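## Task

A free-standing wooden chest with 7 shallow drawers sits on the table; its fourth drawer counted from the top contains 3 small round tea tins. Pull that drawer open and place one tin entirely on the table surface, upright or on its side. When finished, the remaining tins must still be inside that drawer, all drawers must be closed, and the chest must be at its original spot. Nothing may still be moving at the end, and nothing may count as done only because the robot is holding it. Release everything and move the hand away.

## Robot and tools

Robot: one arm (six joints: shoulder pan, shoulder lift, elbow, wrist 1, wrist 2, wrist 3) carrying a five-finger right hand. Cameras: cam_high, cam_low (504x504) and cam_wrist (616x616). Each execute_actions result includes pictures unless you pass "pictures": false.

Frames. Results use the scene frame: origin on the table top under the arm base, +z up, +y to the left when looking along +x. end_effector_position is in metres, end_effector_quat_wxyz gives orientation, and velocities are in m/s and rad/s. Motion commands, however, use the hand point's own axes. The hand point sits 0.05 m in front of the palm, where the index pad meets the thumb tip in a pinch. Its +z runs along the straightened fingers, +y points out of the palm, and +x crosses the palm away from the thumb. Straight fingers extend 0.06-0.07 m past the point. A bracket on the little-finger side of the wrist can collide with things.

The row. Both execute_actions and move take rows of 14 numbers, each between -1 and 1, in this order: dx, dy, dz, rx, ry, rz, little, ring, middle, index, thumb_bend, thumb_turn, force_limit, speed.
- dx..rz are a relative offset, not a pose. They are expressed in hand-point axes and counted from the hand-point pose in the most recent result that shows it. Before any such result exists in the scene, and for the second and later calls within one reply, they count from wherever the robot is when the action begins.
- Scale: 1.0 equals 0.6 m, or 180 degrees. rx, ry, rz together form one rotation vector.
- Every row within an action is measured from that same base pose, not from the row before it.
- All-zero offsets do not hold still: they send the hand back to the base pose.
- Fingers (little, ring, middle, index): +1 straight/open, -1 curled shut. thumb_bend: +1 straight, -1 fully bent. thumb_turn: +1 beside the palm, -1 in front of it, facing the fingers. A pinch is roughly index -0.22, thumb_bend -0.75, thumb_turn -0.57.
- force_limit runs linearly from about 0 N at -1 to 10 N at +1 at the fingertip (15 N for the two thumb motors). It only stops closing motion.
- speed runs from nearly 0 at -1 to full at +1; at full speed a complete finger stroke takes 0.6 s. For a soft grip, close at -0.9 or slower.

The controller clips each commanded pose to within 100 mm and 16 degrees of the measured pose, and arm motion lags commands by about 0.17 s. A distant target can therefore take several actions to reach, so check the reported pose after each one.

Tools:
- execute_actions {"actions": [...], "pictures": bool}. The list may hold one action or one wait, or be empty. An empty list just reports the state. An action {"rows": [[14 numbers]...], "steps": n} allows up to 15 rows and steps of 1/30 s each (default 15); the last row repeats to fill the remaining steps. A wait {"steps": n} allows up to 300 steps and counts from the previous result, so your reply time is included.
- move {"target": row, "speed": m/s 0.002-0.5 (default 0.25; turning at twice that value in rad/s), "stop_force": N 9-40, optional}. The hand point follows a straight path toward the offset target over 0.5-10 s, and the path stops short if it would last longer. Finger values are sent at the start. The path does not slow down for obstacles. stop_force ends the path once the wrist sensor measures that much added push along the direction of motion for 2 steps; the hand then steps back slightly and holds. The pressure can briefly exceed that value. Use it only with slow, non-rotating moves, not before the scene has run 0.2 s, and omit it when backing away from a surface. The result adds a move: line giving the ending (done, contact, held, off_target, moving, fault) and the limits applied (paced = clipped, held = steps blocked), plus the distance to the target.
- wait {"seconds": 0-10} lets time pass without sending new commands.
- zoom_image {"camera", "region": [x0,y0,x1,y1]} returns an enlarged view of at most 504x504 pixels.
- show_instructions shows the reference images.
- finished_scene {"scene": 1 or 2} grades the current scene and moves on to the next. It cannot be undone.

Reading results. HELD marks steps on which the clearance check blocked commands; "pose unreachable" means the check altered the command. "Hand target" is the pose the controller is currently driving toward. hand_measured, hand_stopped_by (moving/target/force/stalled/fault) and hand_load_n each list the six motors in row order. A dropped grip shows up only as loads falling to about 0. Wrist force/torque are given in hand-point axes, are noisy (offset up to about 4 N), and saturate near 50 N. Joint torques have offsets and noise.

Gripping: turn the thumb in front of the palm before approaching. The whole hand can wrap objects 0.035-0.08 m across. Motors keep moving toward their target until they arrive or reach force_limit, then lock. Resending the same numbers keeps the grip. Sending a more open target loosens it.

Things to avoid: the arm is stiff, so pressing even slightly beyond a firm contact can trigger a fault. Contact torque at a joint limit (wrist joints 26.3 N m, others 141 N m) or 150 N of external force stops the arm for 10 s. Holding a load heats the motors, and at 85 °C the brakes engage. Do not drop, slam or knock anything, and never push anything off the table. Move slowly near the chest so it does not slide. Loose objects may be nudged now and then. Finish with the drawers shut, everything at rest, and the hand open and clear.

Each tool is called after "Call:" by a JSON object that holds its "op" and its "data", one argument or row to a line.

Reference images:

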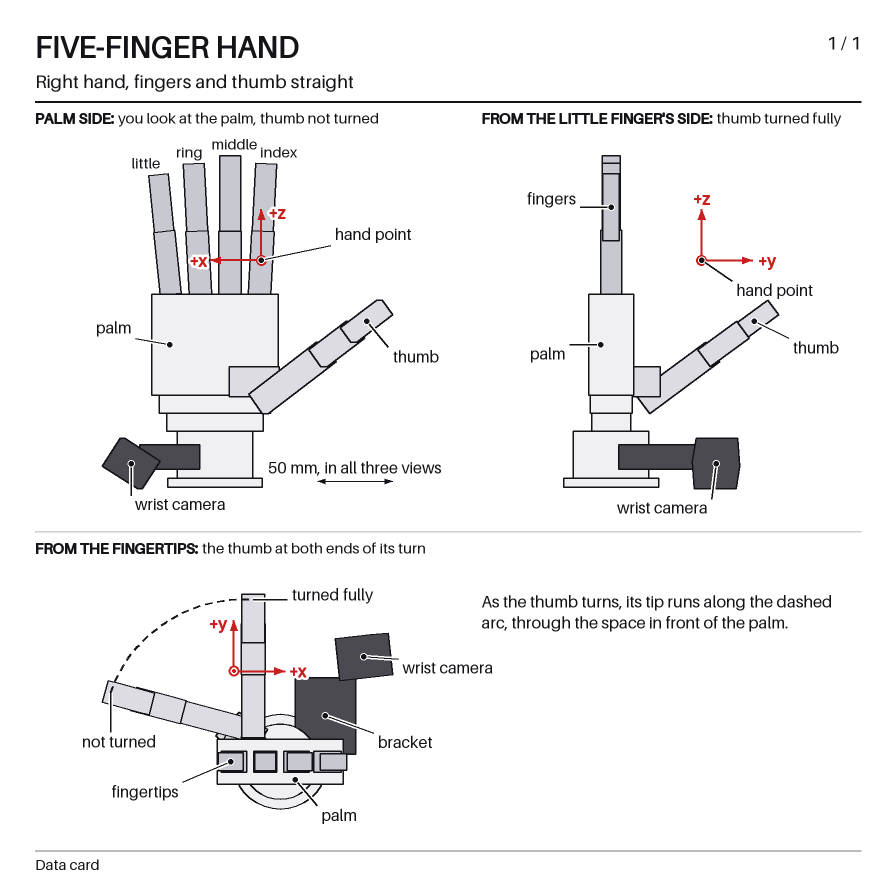

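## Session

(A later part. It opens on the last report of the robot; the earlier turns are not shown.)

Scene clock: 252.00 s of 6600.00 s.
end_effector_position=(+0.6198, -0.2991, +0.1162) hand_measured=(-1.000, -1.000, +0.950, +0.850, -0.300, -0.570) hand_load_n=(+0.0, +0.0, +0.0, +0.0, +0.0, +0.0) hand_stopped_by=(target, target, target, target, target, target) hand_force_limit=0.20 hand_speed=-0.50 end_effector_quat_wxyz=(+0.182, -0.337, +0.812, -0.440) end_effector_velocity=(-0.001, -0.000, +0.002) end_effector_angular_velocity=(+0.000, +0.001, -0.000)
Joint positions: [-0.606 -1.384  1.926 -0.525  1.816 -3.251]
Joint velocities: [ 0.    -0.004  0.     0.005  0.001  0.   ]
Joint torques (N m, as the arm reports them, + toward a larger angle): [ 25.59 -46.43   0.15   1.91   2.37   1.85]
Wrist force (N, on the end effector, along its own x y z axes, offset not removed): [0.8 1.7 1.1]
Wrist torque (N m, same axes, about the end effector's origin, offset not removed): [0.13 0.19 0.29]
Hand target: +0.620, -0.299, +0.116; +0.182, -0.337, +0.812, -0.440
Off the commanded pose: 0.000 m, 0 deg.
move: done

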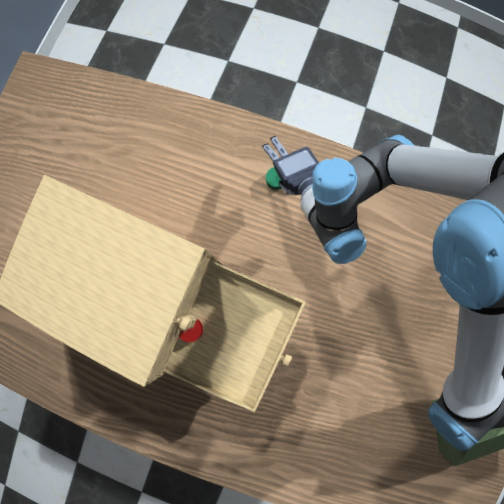

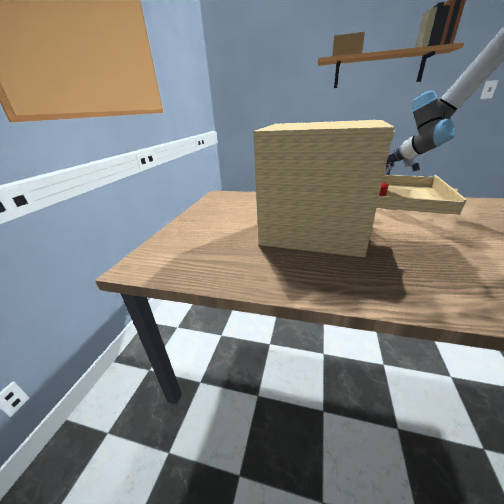

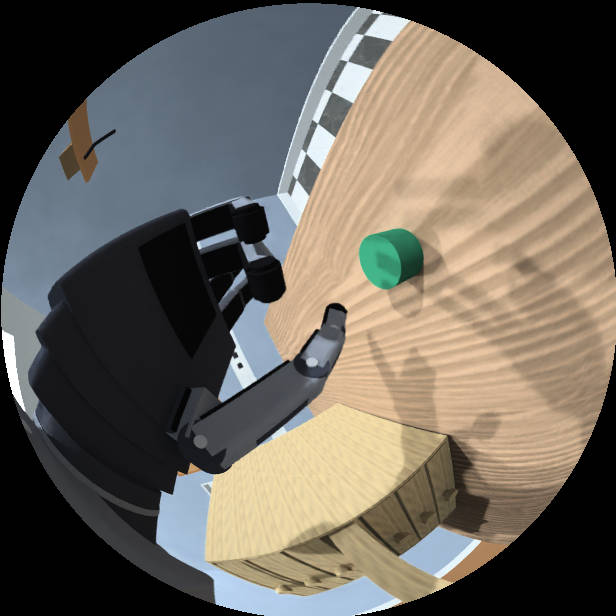

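Call:
{"op": "move", "data": {
  "target": [0.023,-0.117,-0.385,-0.063,-0.195,-0.158,-1,1,-1,1,-0.5,1,0.2,0],
  "speed": 0.25
}}

Call:
{"op": "move", "data": {
  "target": [-0.483,0.13,-0.13,0,0,0,-1,1,-1,1,-0.5,1,0.2,0],
  "speed": 0.2
}}

Scene clock: 256.13 s of 6600.00 s.
end_effector_position=(+0.5004, -0.1990, +0.3010) hand_measured=(-1.000, +1.000, -1.000, +1.000, -0.500, +1.000) hand_load_n=(+0.0, +0.0, +0.0, +0.0, +0.0, +0.0) hand_stopped_by=(target, target, target, target, target, target) hand_force_limit=0.20 hand_speed=0.00 end_effector_quat_wxyz=(-0.270, +0.654, -0.653, +0.270) end_effector_velocity=(-0.002, +0.001, +0.002) end_effector_angular_velocity=(+0.002, +0.004, +0.009)
Joint positions: [-0.784 -1.88   1.963  0.356  1.152 -3.844]
Joint velocities: [-0.005 -0.002 -0.003  0.015 -0.008 -0.01 ]
Joint torques (N m, as the arm reports them, + toward a larger angle): [ -4.29 -35.72 -30.54   3.35  -3.28  -1.79]
Wrist force (N, on the end effector, along its own x y z axes, offset not removed): [0.0 -0.3 -0.9]
Wrist torque (N m, same axes, about the end effector's origin, offset not removed): [0.07 0.31 0.16]
Hand target: +0.500, -0.199, +0.301; -0.270, +0.654, -0.653, +0.270
Off the commanded pose: 0.000 m, 0 deg.
move: done

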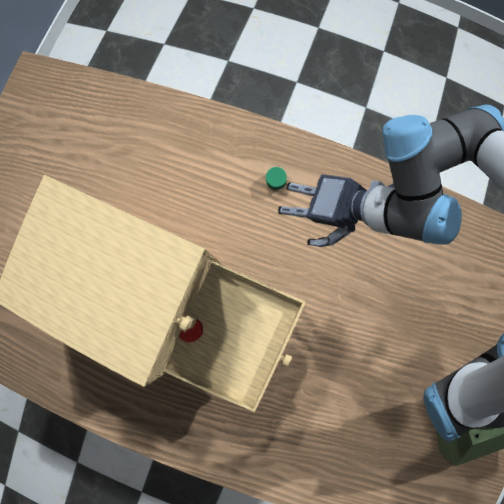

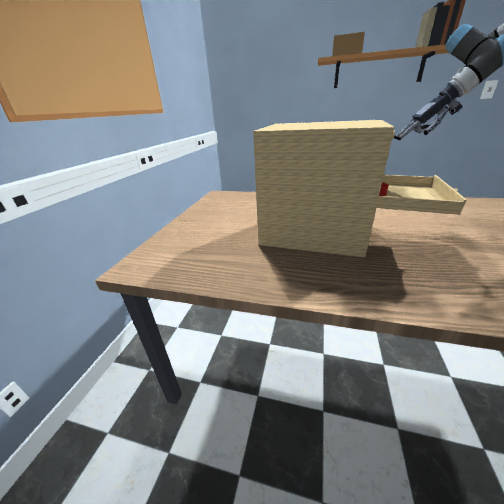

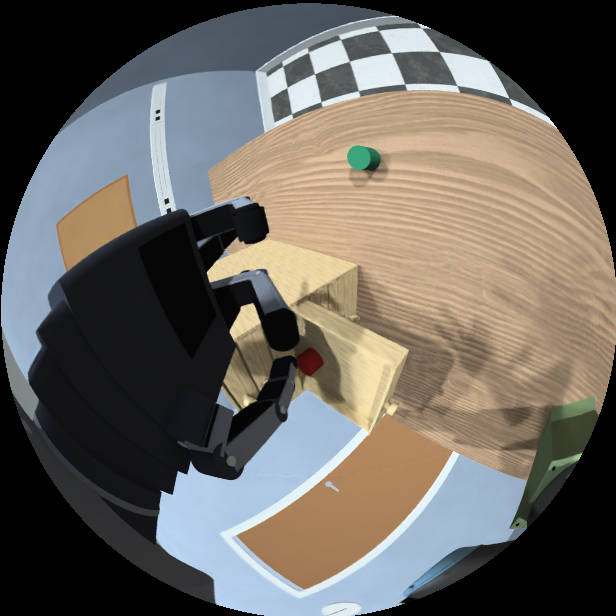

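Scene clock: 258.30 s of 6600.00 s.
end_effector_position=(+0.3900, +0.0902, +0.3008) hand_measured=(-1.000, +1.000, -1.000, +1.000, -0.500, +1.000) hand_load_n=(+0.0, +0.0, +0.0, +0.0, +0.0, +0.0) hand_stopped_by=(target, target, target, target, target, target) hand_force_limit=0.20 hand_speed=0.00 end_effector_quat_wxyz=(-0.271, +0.654, -0.653, +0.270) end_effector_velocity=(-0.000, +0.002, +0.000) end_effector_angular_velocity=(-0.006, +0.003, -0.004)
Joint positions: [ 0.292 -1.72   2.294 -0.097  2.134 -3.387]
Joint velocities: [ 0.016  0.014 -0.007 -0.001  0.022  0.008]
Joint torques (N m, as the arm reports them, + toward a larger angle): [ 21.99  -0.53 -27.81  -1.98   2.2    1.83]
Wrist force (N, on the end effector, along its own x y z axes, offset not removed): [0.7 0.0 -0.2]
Wrist torque (N m, same axes, about the end effector's origin, offset not removed): [0.17 0.15 0.39]
Hand target: +0.390, +0.090, +0.301; -0.270, +0.654, -0.653, +0.270
Off the commanded pose: 0.001 m, 0 deg.
move: done

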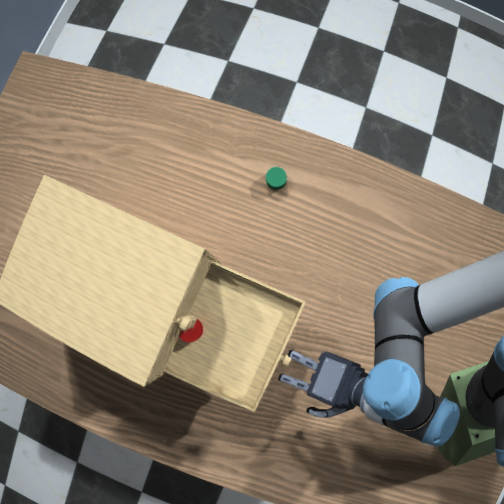

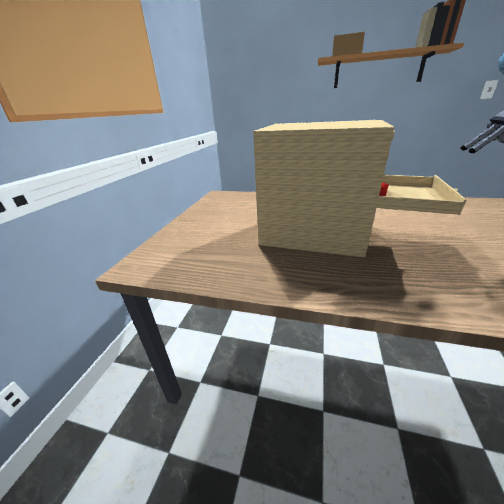

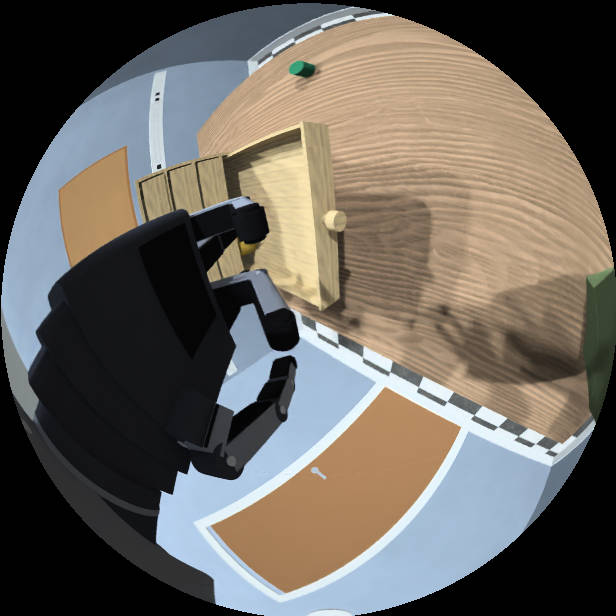

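Call:
{"op": "move", "data": {
  "target": [0,0.0825,0.059,0,0,0,-1,1,-1,1,-0.5,1,0.2,0],
  "speed": 0.1
}}

Call:
{"op": "zoom_image", "data": {
  "camera": "cam_high",
  "region": [240, 310, 360, 430]
}}

Call:
{"op": "zoom_image", "data": {
  "camera": "cam_low",
  "region": [400, 120, 504, 230]
}}

Scene clock: 261.83 s of 6600.00 s.
end_effector_position=(+0.3801, +0.0903, +0.2410) hand_measured=(-1.000, +1.000, -1.000, +1.000, -0.500, +1.000) hand_load_n=(+0.0, +0.0, +0.0, +0.0, +0.0, +0.0) hand_stopped_by=(target, target, target, target, target, target) hand_force_limit=0.20 hand_speed=0.00 end_effector_quat_wxyz=(-0.270, +0.654, -0.653, +0.270) end_effector_velocity=(+0.000, +0.000, -0.002) end_effector_angular_velocity=(+0.000, -0.002, +0.001)
Joint positions: [ 0.155 -1.668  2.418 -0.307  2.012 -3.456]
Joint velocities: [-0.005  0.002  0.004 -0.009 -0.006 -0.004]
Joint torques (N m, as the arm reports them, + toward a larger angle): [-5.21 -3.15  5.07 -1.75 -3.17 -1.84]
Wrist force (N, on the end effector, along its own x y z axes, offset not removed): [1.0 1.1 1.8]
Wrist torque (N m, same axes, about the end effector's origin, offset not removed): [0.10 0.08 0.24]
Hand target: +0.380, +0.090, +0.241; -0.271, +0.654, -0.653, +0.270
Off the commanded pose: 0.000 m, 0 deg.
move: done

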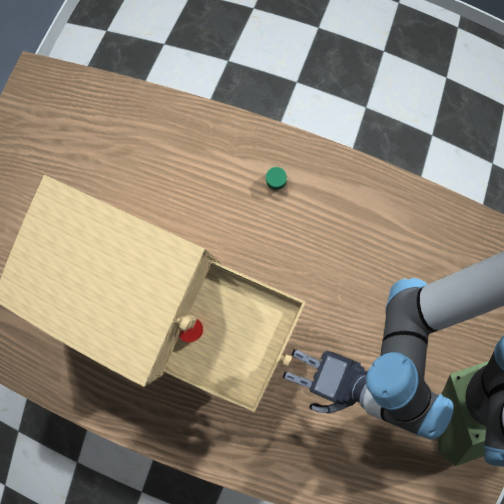

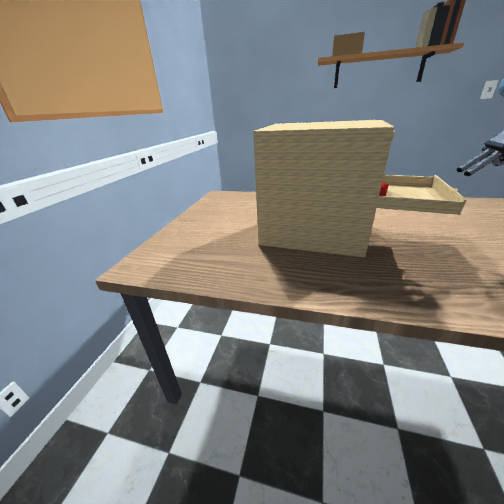

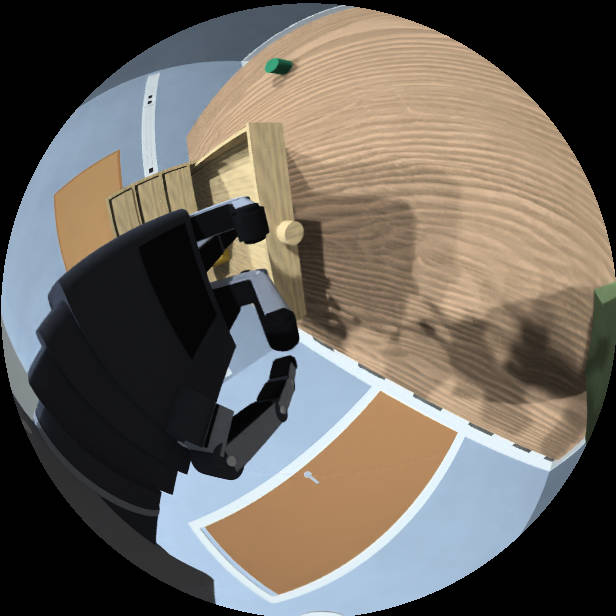

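Region (240, 310, 360, 430) of cam_high's 504x504 image, scaled by 4.200, with more detail than that image has.

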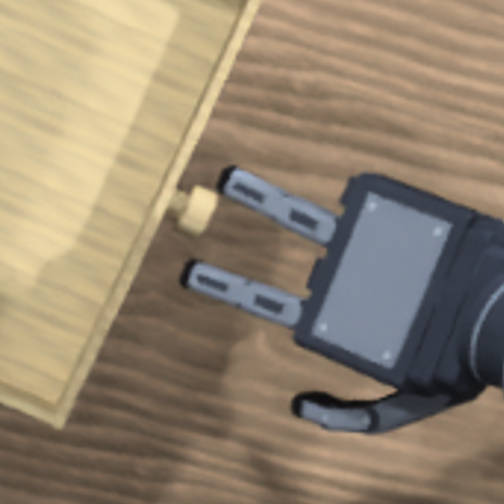

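Region (400, 120, 504, 230) of cam_low's 504x504 image, scaled by 4.582, with more detail than that image has; it fills the left 477 columns of this view, and the rest is white.

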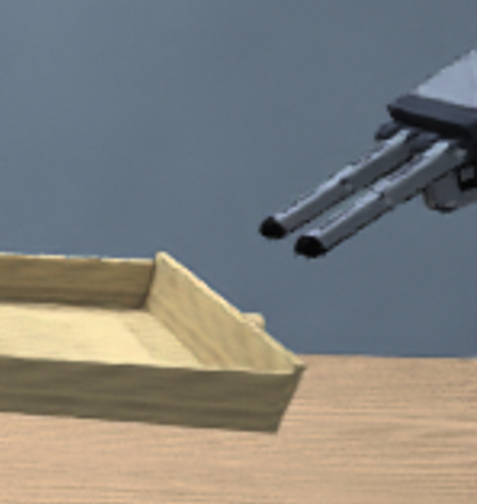

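Call:
{"op": "move", "data": {
  "target": [0,0.066,0.066,0,0,0,-1,1,-1,1,-0.5,1,0.2,0],
  "speed": 0.08
}}

Call:
{"op": "zoom_image", "data": {
  "camera": "cam_high",
  "region": [240, 310, 360, 430]
}}

Call:
{"op": "zoom_image", "data": {
  "camera": "cam_low",
  "region": [400, 120, 504, 230]
}}

Scene clock: 265.07 s of 6600.00 s.
end_effector_position=(+0.3800, +0.0903, +0.1853) hand_measured=(-1.000, +1.000, -1.000, +1.000, -0.500, +1.000) hand_load_n=(+0.0, +0.0, +0.0, +0.0, +0.0, +0.0) hand_stopped_by=(target, target, target, target, target, target) hand_force_limit=0.20 hand_speed=0.00 end_effector_quat_wxyz=(-0.270, +0.654, -0.653, +0.270) end_effector_velocity=(-0.000, +0.000, -0.003) end_effector_angular_velocity=(+0.000, -0.001, +0.002)
Joint positions: [ 0.021 -1.557  2.491 -0.513  1.89  -3.516]
Joint velocities: [-0.006  0.006  0.003 -0.011 -0.006 -0.003]
Joint torques (N m, as the arm reports them, + toward a larger angle): [-2.35 -4.37  8.65 -2.02 -3.01 -1.75]
Wrist force (N, on the end effector, along its own x y z axes, offset not removed): [0.4 1.0 0.9]
Wrist torque (N m, same axes, about the end effector's origin, offset not removed): [0.07 0.17 0.27]
Hand target: +0.380, +0.090, +0.185; -0.270, +0.654, -0.653, +0.270
Off the commanded pose: 0.000 m, 0 deg.
move: done

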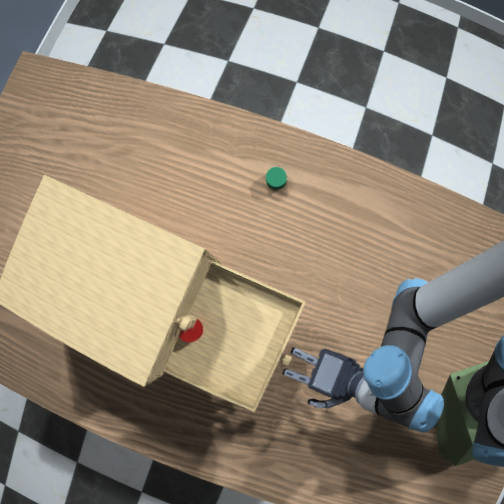

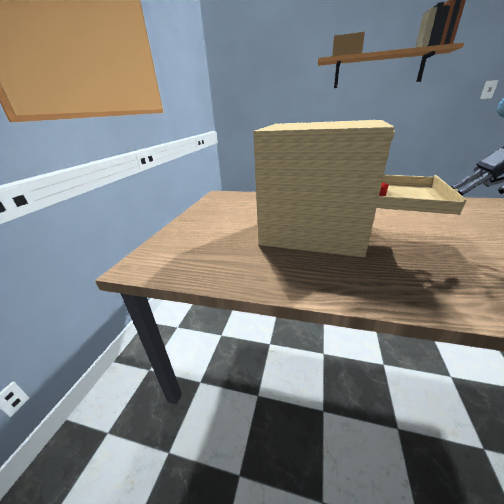

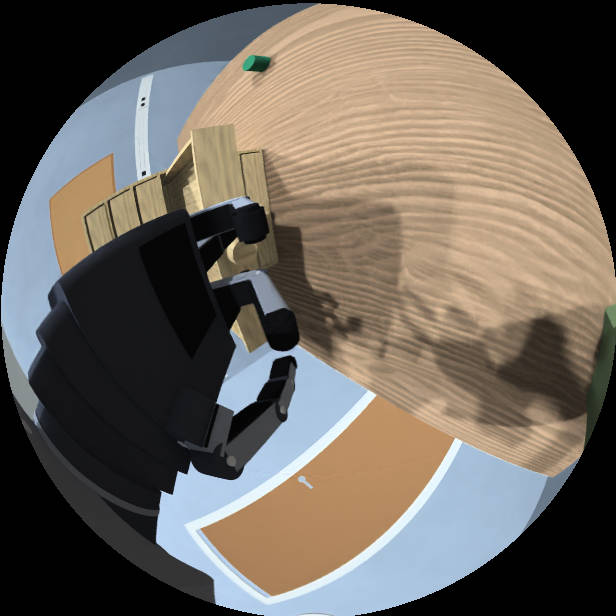

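Region (240, 310, 360, 430) of cam_high's 504x504 image, scaled by 4.200, with more detail than that image has.

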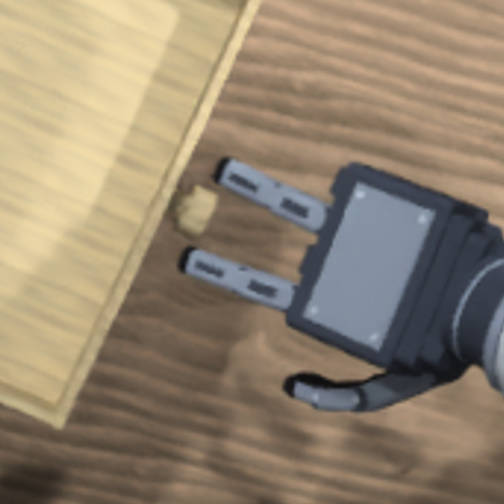

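Region (400, 120, 504, 230) of cam_low's 504x504 image, scaled by 4.582, with more detail than that image has; it fills the left 477 columns of this view, and the rest is white.

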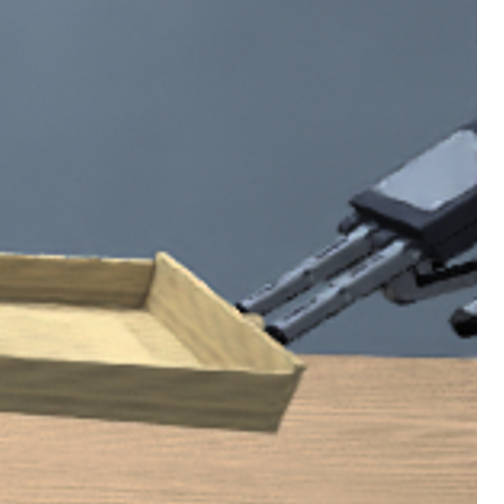

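Call:
{"op": "move", "data": {
  "target": [0.01,-0.2273,0.2203,0,0,0,-1,1,-1,1,-0.5,1,0.2,0],
  "speed": 0.04,
  "stop_force": 12
}}

Call:
{"op": "zoom_image", "data": {
  "camera": "cam_high",
  "region": [130, 230, 290, 390]
}}

Scene clock: 268.47 s of 6600.00 s.
end_effector_position=(+0.4236, +0.0890, +0.1858) hand_measured=(-1.000, +1.000, -1.000, +1.000, -0.500, +1.000) hand_load_n=(+0.0, +0.0, +0.0, +0.0, +0.0, +0.0) hand_stopped_by=(target, target, target, target, target, target) hand_force_limit=0.20 hand_speed=0.00 end_effector_quat_wxyz=(-0.271, +0.654, -0.653, +0.270) end_effector_velocity=(-0.002, -0.000, +0.000) end_effector_angular_velocity=(+0.001, -0.001, -0.002)
Joint positions: [ 0.021 -1.503  2.377 -0.453  1.89  -3.516]
Joint velocities: [-0.    -0.004  0.007 -0.004  0.     0.001]
Joint torques (N m, as the arm reports them, + toward a larger angle): [ 19.7  -32.05   6.42  -1.84   1.36   1.49]
Wrist force (N, on the end effector, along its own x y z axes, offset not removed): [0.6 -2.6 0.3]
Wrist torque (N m, same axes, about the end effector's origin, offset not removed): [-0.48 0.10 0.09]
Hand target: +0.423, +0.089, +0.186; -0.271, +0.654, -0.653, +0.270
Off the commanded pose: 0.146 m, 0 deg.
move: contact

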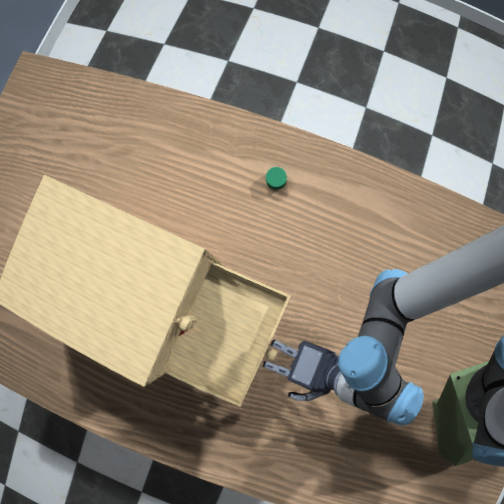

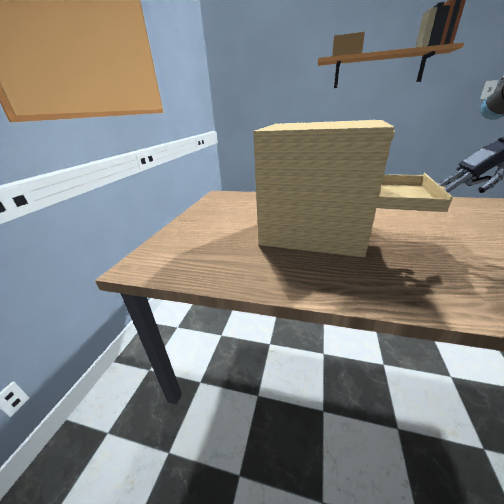

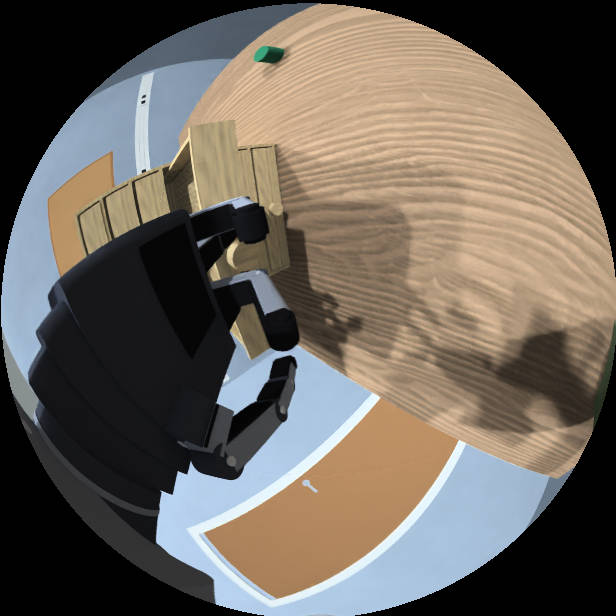

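Region (130, 230, 290, 390) of cam_high's 504x504 image, scaled by 3.150, with more detail than that image has.

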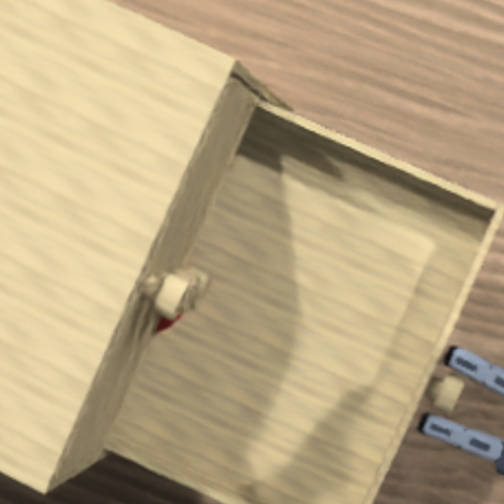

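Call:
{"op": "move", "data": {
  "target": [0.007,-0.178,0.168,0,0,0,-1,1,-1,1,-0.5,1,0.2,0],
  "speed": 0.025,
  "stop_force": 15
}}

Call:
{"op": "zoom_image", "data": {
  "camera": "cam_high",
  "region": [130, 230, 290, 390]
}}

Scene clock: 276.63 s of 6600.00 s.
end_effector_position=(+0.5701, +0.0849, +0.1901) hand_measured=(-1.000, +1.000, -1.000, +1.000, -0.500, +1.000) hand_load_n=(+0.0, -2.5, +0.0, +0.0, +0.0, +0.0) hand_stopped_by=(target, target, target, target, target, target) hand_force_limit=0.20 hand_speed=0.00 end_effector_quat_wxyz=(-0.271, +0.654, -0.653, +0.270) end_effector_velocity=(+0.002, +0.000, -0.000) end_effector_angular_velocity=(-0.000, +0.001, +0.001)
Joint positions: [ 0.026 -1.313  1.968 -0.234  1.894 -3.514]
Joint velocities: [ 0.001  0.003 -0.006  0.004  0.    -0.   ]
Joint torques (N m, as the arm reports them, + toward a larger angle): [ 31.04 -17.26 -26.98   1.8    1.33   1.73]
Wrist force (N, on the end effector, along its own x y z axes, offset not removed): [3.3 4.1 1.8]
Wrist torque (N m, same axes, about the end effector's origin, offset not removed): [0.07 0.01 0.62]
Hand target: +0.570, +0.085, +0.190; -0.271, +0.654, -0.653, +0.270
Off the commanded pose: 0.000 m, 0 deg.
move: done

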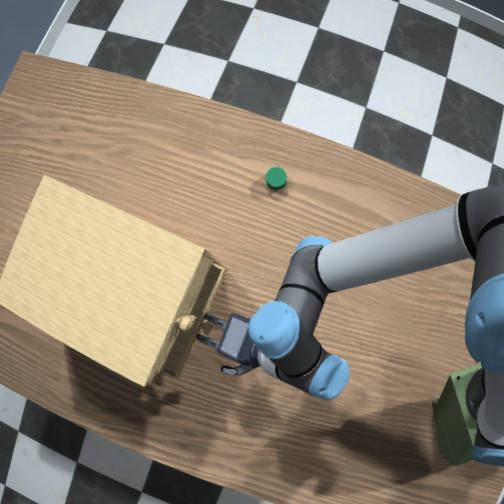

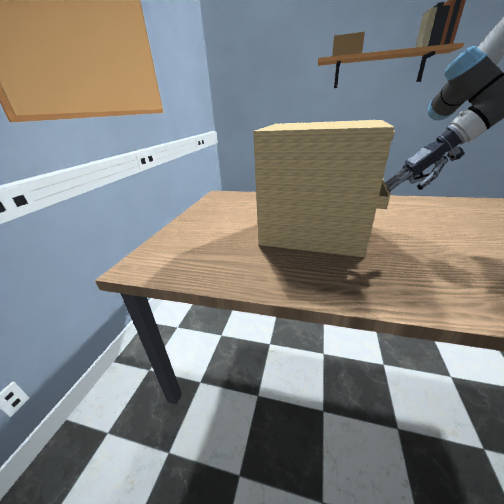

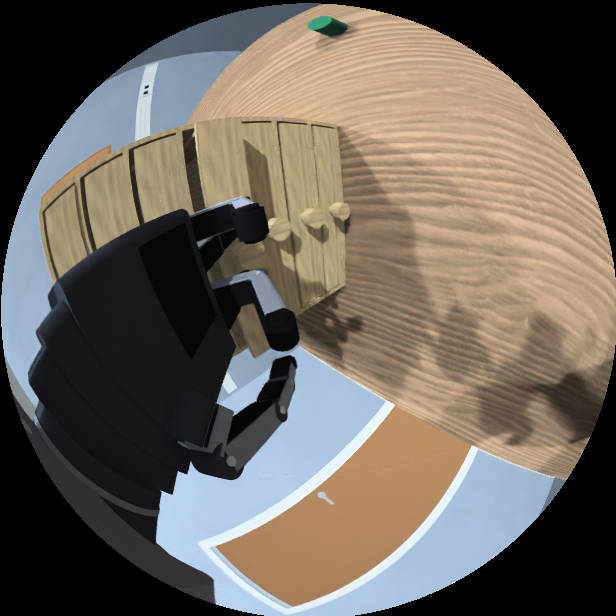

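Region (130, 230, 290, 390) of cam_high's 504x504 image, scaled by 3.150, with more detail than that image has.

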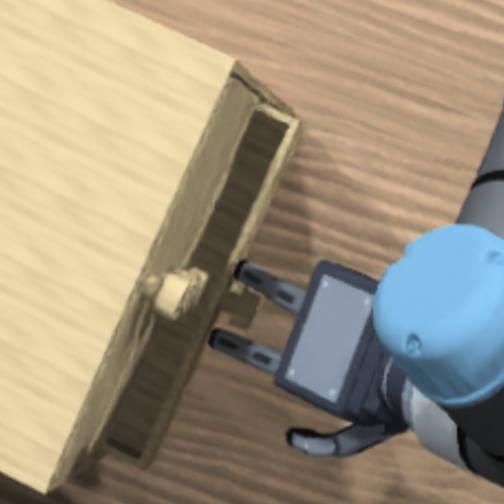

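Call:
{"op": "move", "data": {
  "target": [0.002,-0.047,0.047,0,0,0,-1,1,-1,1,-0.5,1,0.2,0],
  "speed": 0.01,
  "stop_force": 10
}}

Call:
{"op": "zoom_image", "data": {
  "camera": "cam_high",
  "region": [130, 230, 290, 390]
}}

Call:
{"op": "zoom_image", "data": {
  "camera": "cam_wrist",
  "region": [100, 80, 400, 320]
}}

Scene clock: 283.73 s of 6600.00 s.
end_effector_position=(+0.6006, +0.0841, +0.1899) hand_measured=(-1.000, +1.000, -1.000, +1.000, -0.500, +1.000) hand_load_n=(+0.0, -4.5, +0.0, +0.0, +0.0, +0.0) hand_stopped_by=(target, target, target, target, target, target) hand_force_limit=0.20 hand_speed=0.00 end_effector_quat_wxyz=(-0.270, +0.654, -0.653, +0.270) end_effector_velocity=(-0.003, +0.000, +0.000) end_effector_angular_velocity=(-0.001, -0.002, +0.001)
Joint positions: [ 0.025 -1.268  1.877 -0.187  1.893 -3.514]
Joint velocities: [ 0.001 -0.004  0.009 -0.007 -0.    -0.002]
Joint torques (N m, as the arm reports them, + toward a larger angle): [  6.57 -39.32  -2.79  -4.58  -4.86  -1.77]
Wrist force (N, on the end effector, along its own x y z axes, offset not removed): [7.0 6.3 -20.4]
Wrist torque (N m, same axes, about the end effector's origin, offset not removed): [1.29 1.32 0.84]
Hand target: +0.600, +0.084, +0.190; -0.270, +0.654, -0.653, +0.270
Off the commanded pose: 0.009 m, 0 deg.
After step 90, 0.67 s passed at rest.
move: contact

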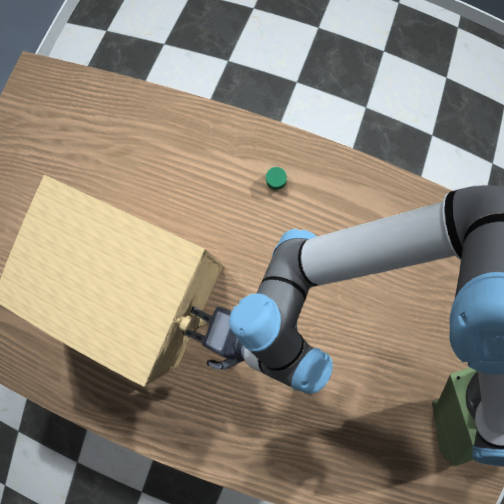

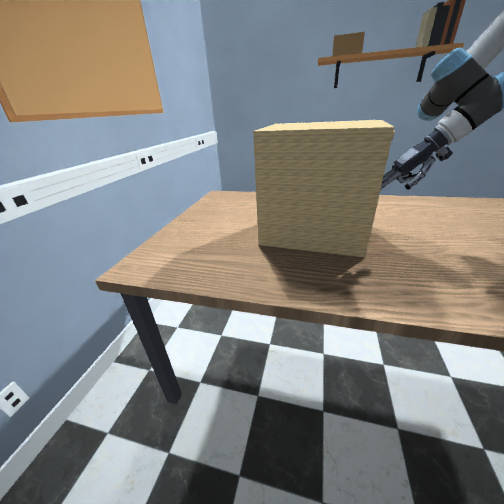

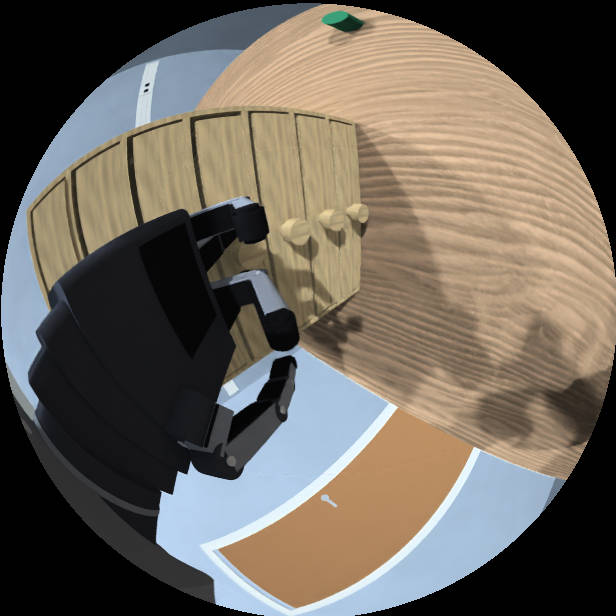

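Region (130, 230, 290, 390) of cam_high's 504x504 image, scaled by 3.150, with more detail than that image has.

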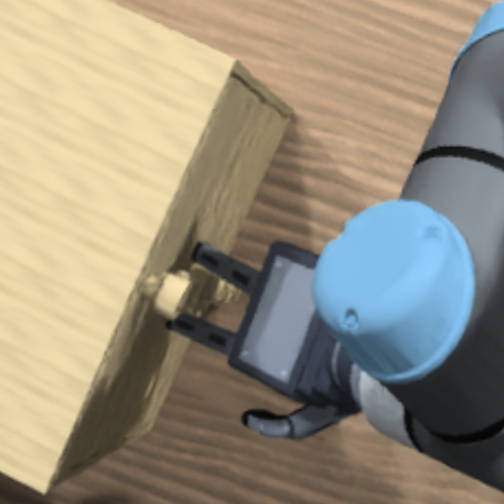

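Region (100, 80, 400, 320) of cam_wrist's 616x616 image, scaled by 1.680, with more detail than that image has; it fills the top 403 rows of this view, and the rest is white.

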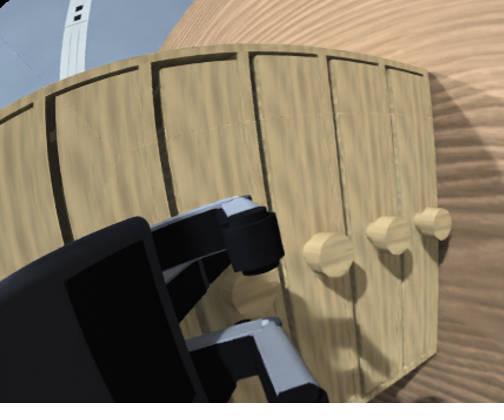

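Drawer is shut. Backing away to inspect.

Call:
{"op": "move", "data": {
  "target": [0,0.1,-0.24,0,0,0,-1,1,-1,1,-0.5,1,0.2,0],
  "speed": 0.12
}}

Call:
{"op": "zoom_image", "data": {
  "camera": "cam_high",
  "region": [0, 150, 260, 410]
}}

Call:
{"op": "zoom_image", "data": {
  "camera": "cam_low",
  "region": [330, 110, 430, 270]
}}

Scene clock: 287.17 s of 6600.00 s.
end_effector_position=(+0.4566, +0.0839, +0.2492) hand_measured=(-1.000, +1.000, -1.000, +1.000, -0.500, +1.000) hand_load_n=(+0.0, +0.0, +0.0, +0.0, +0.0, +0.0) hand_stopped_by=(target, target, target, target, target, target) hand_force_limit=0.20 hand_speed=0.00 end_effector_quat_wxyz=(-0.270, +0.654, -0.653, +0.270) end_effector_velocity=(-0.002, +0.000, +0.002) end_effector_angular_velocity=(+0.001, -0.001, -0.000)
Joint positions: [ 0.12  -1.576  2.225 -0.211  1.98  -3.472]
Joint velocities: [ 0.003 -0.005  0.003  0.002  0.002  0.002]
Joint torques (N m, as the arm reports them, + toward a larger angle): [ 24.37 -32.67   2.6    2.59   2.17   1.67]
Wrist force (N, on the end effector, along its own x y z axes, offset not removed): [1.5 1.0 0.5]
Wrist torque (N m, same axes, about the end effector's origin, offset not removed): [0.13 -0.10 0.36]
Hand target: +0.456, +0.084, +0.249; -0.270, +0.654, -0.653, +0.270
Off the commanded pose: 0.000 m, 0 deg.
move: done

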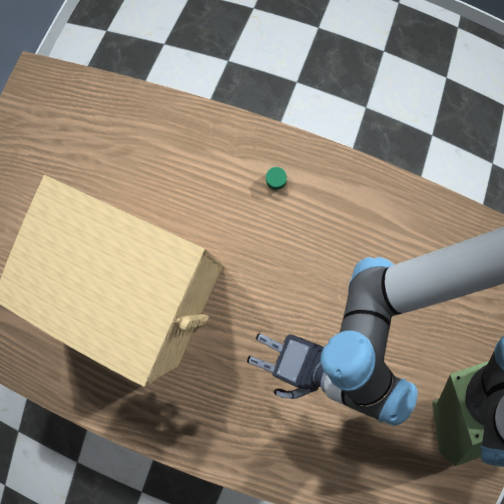

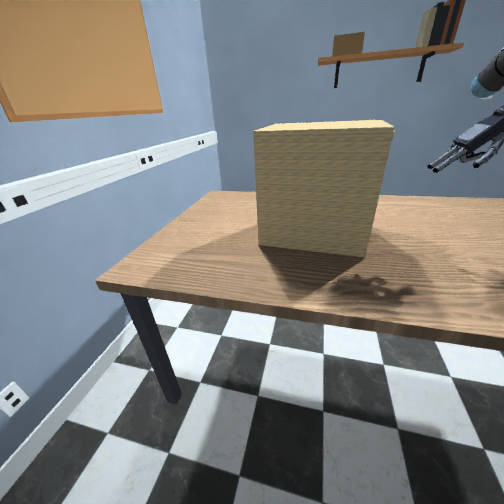

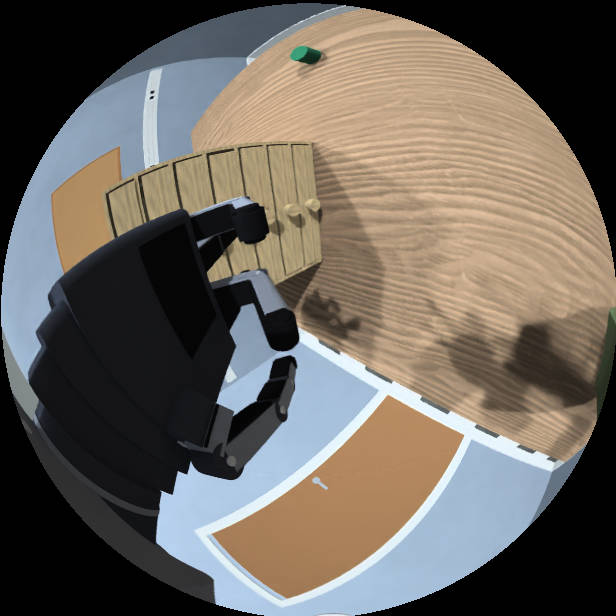

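Region (0, 150, 260, 410) of cam_high's 504x504 image, scaled by 1.938, with more detail than that image has.

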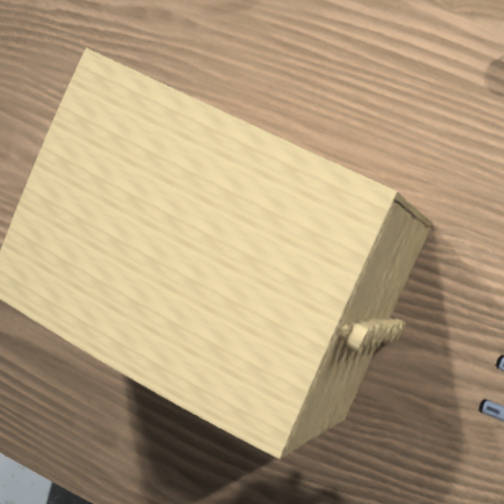

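Region (330, 110, 430, 270) of cam_low's 504x504 image, scaled by 3.150, with more detail than that image has; it fills the left 315 columns of this view, and the rest is white.

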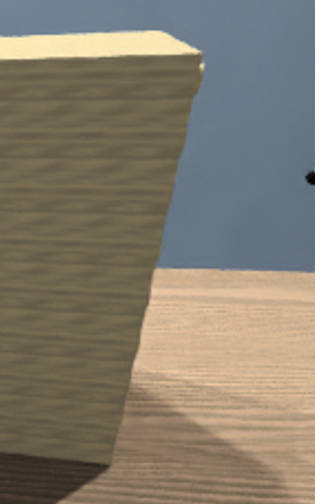

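Call:
{"op": "zoom_image", "data": {
  "camera": "cam_high",
  "region": [150, 240, 240, 390]
}}

Call:
{"op": "zoom_image", "data": {
  "camera": "cam_wrist",
  "region": [100, 120, 340, 280]
}}

Region (150, 240, 240, 390) of cam_high's 504x504 image, scaled by 3.360, with more detail than that image has; it fills the left 302 columns of this view, and the rest is white.

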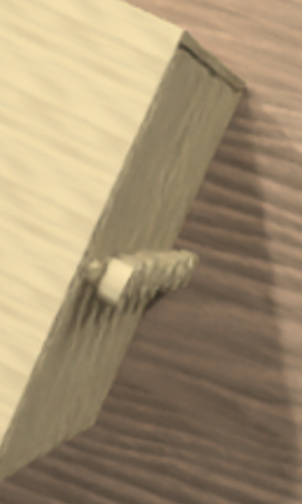

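Region (100, 120, 340, 280) of cam_wrist's 616x616 image, scaled by 2.100, with more detail than that image has.

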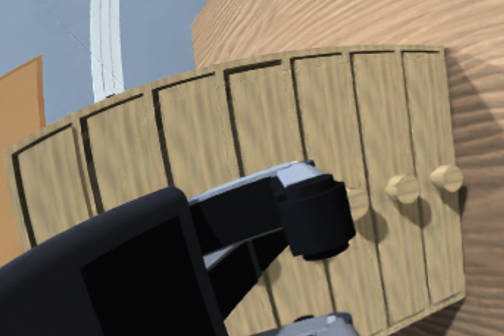

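Call:
{"op": "finished_scene", "data": {
  "scene": 1
}}

The scene is finished: the task was done.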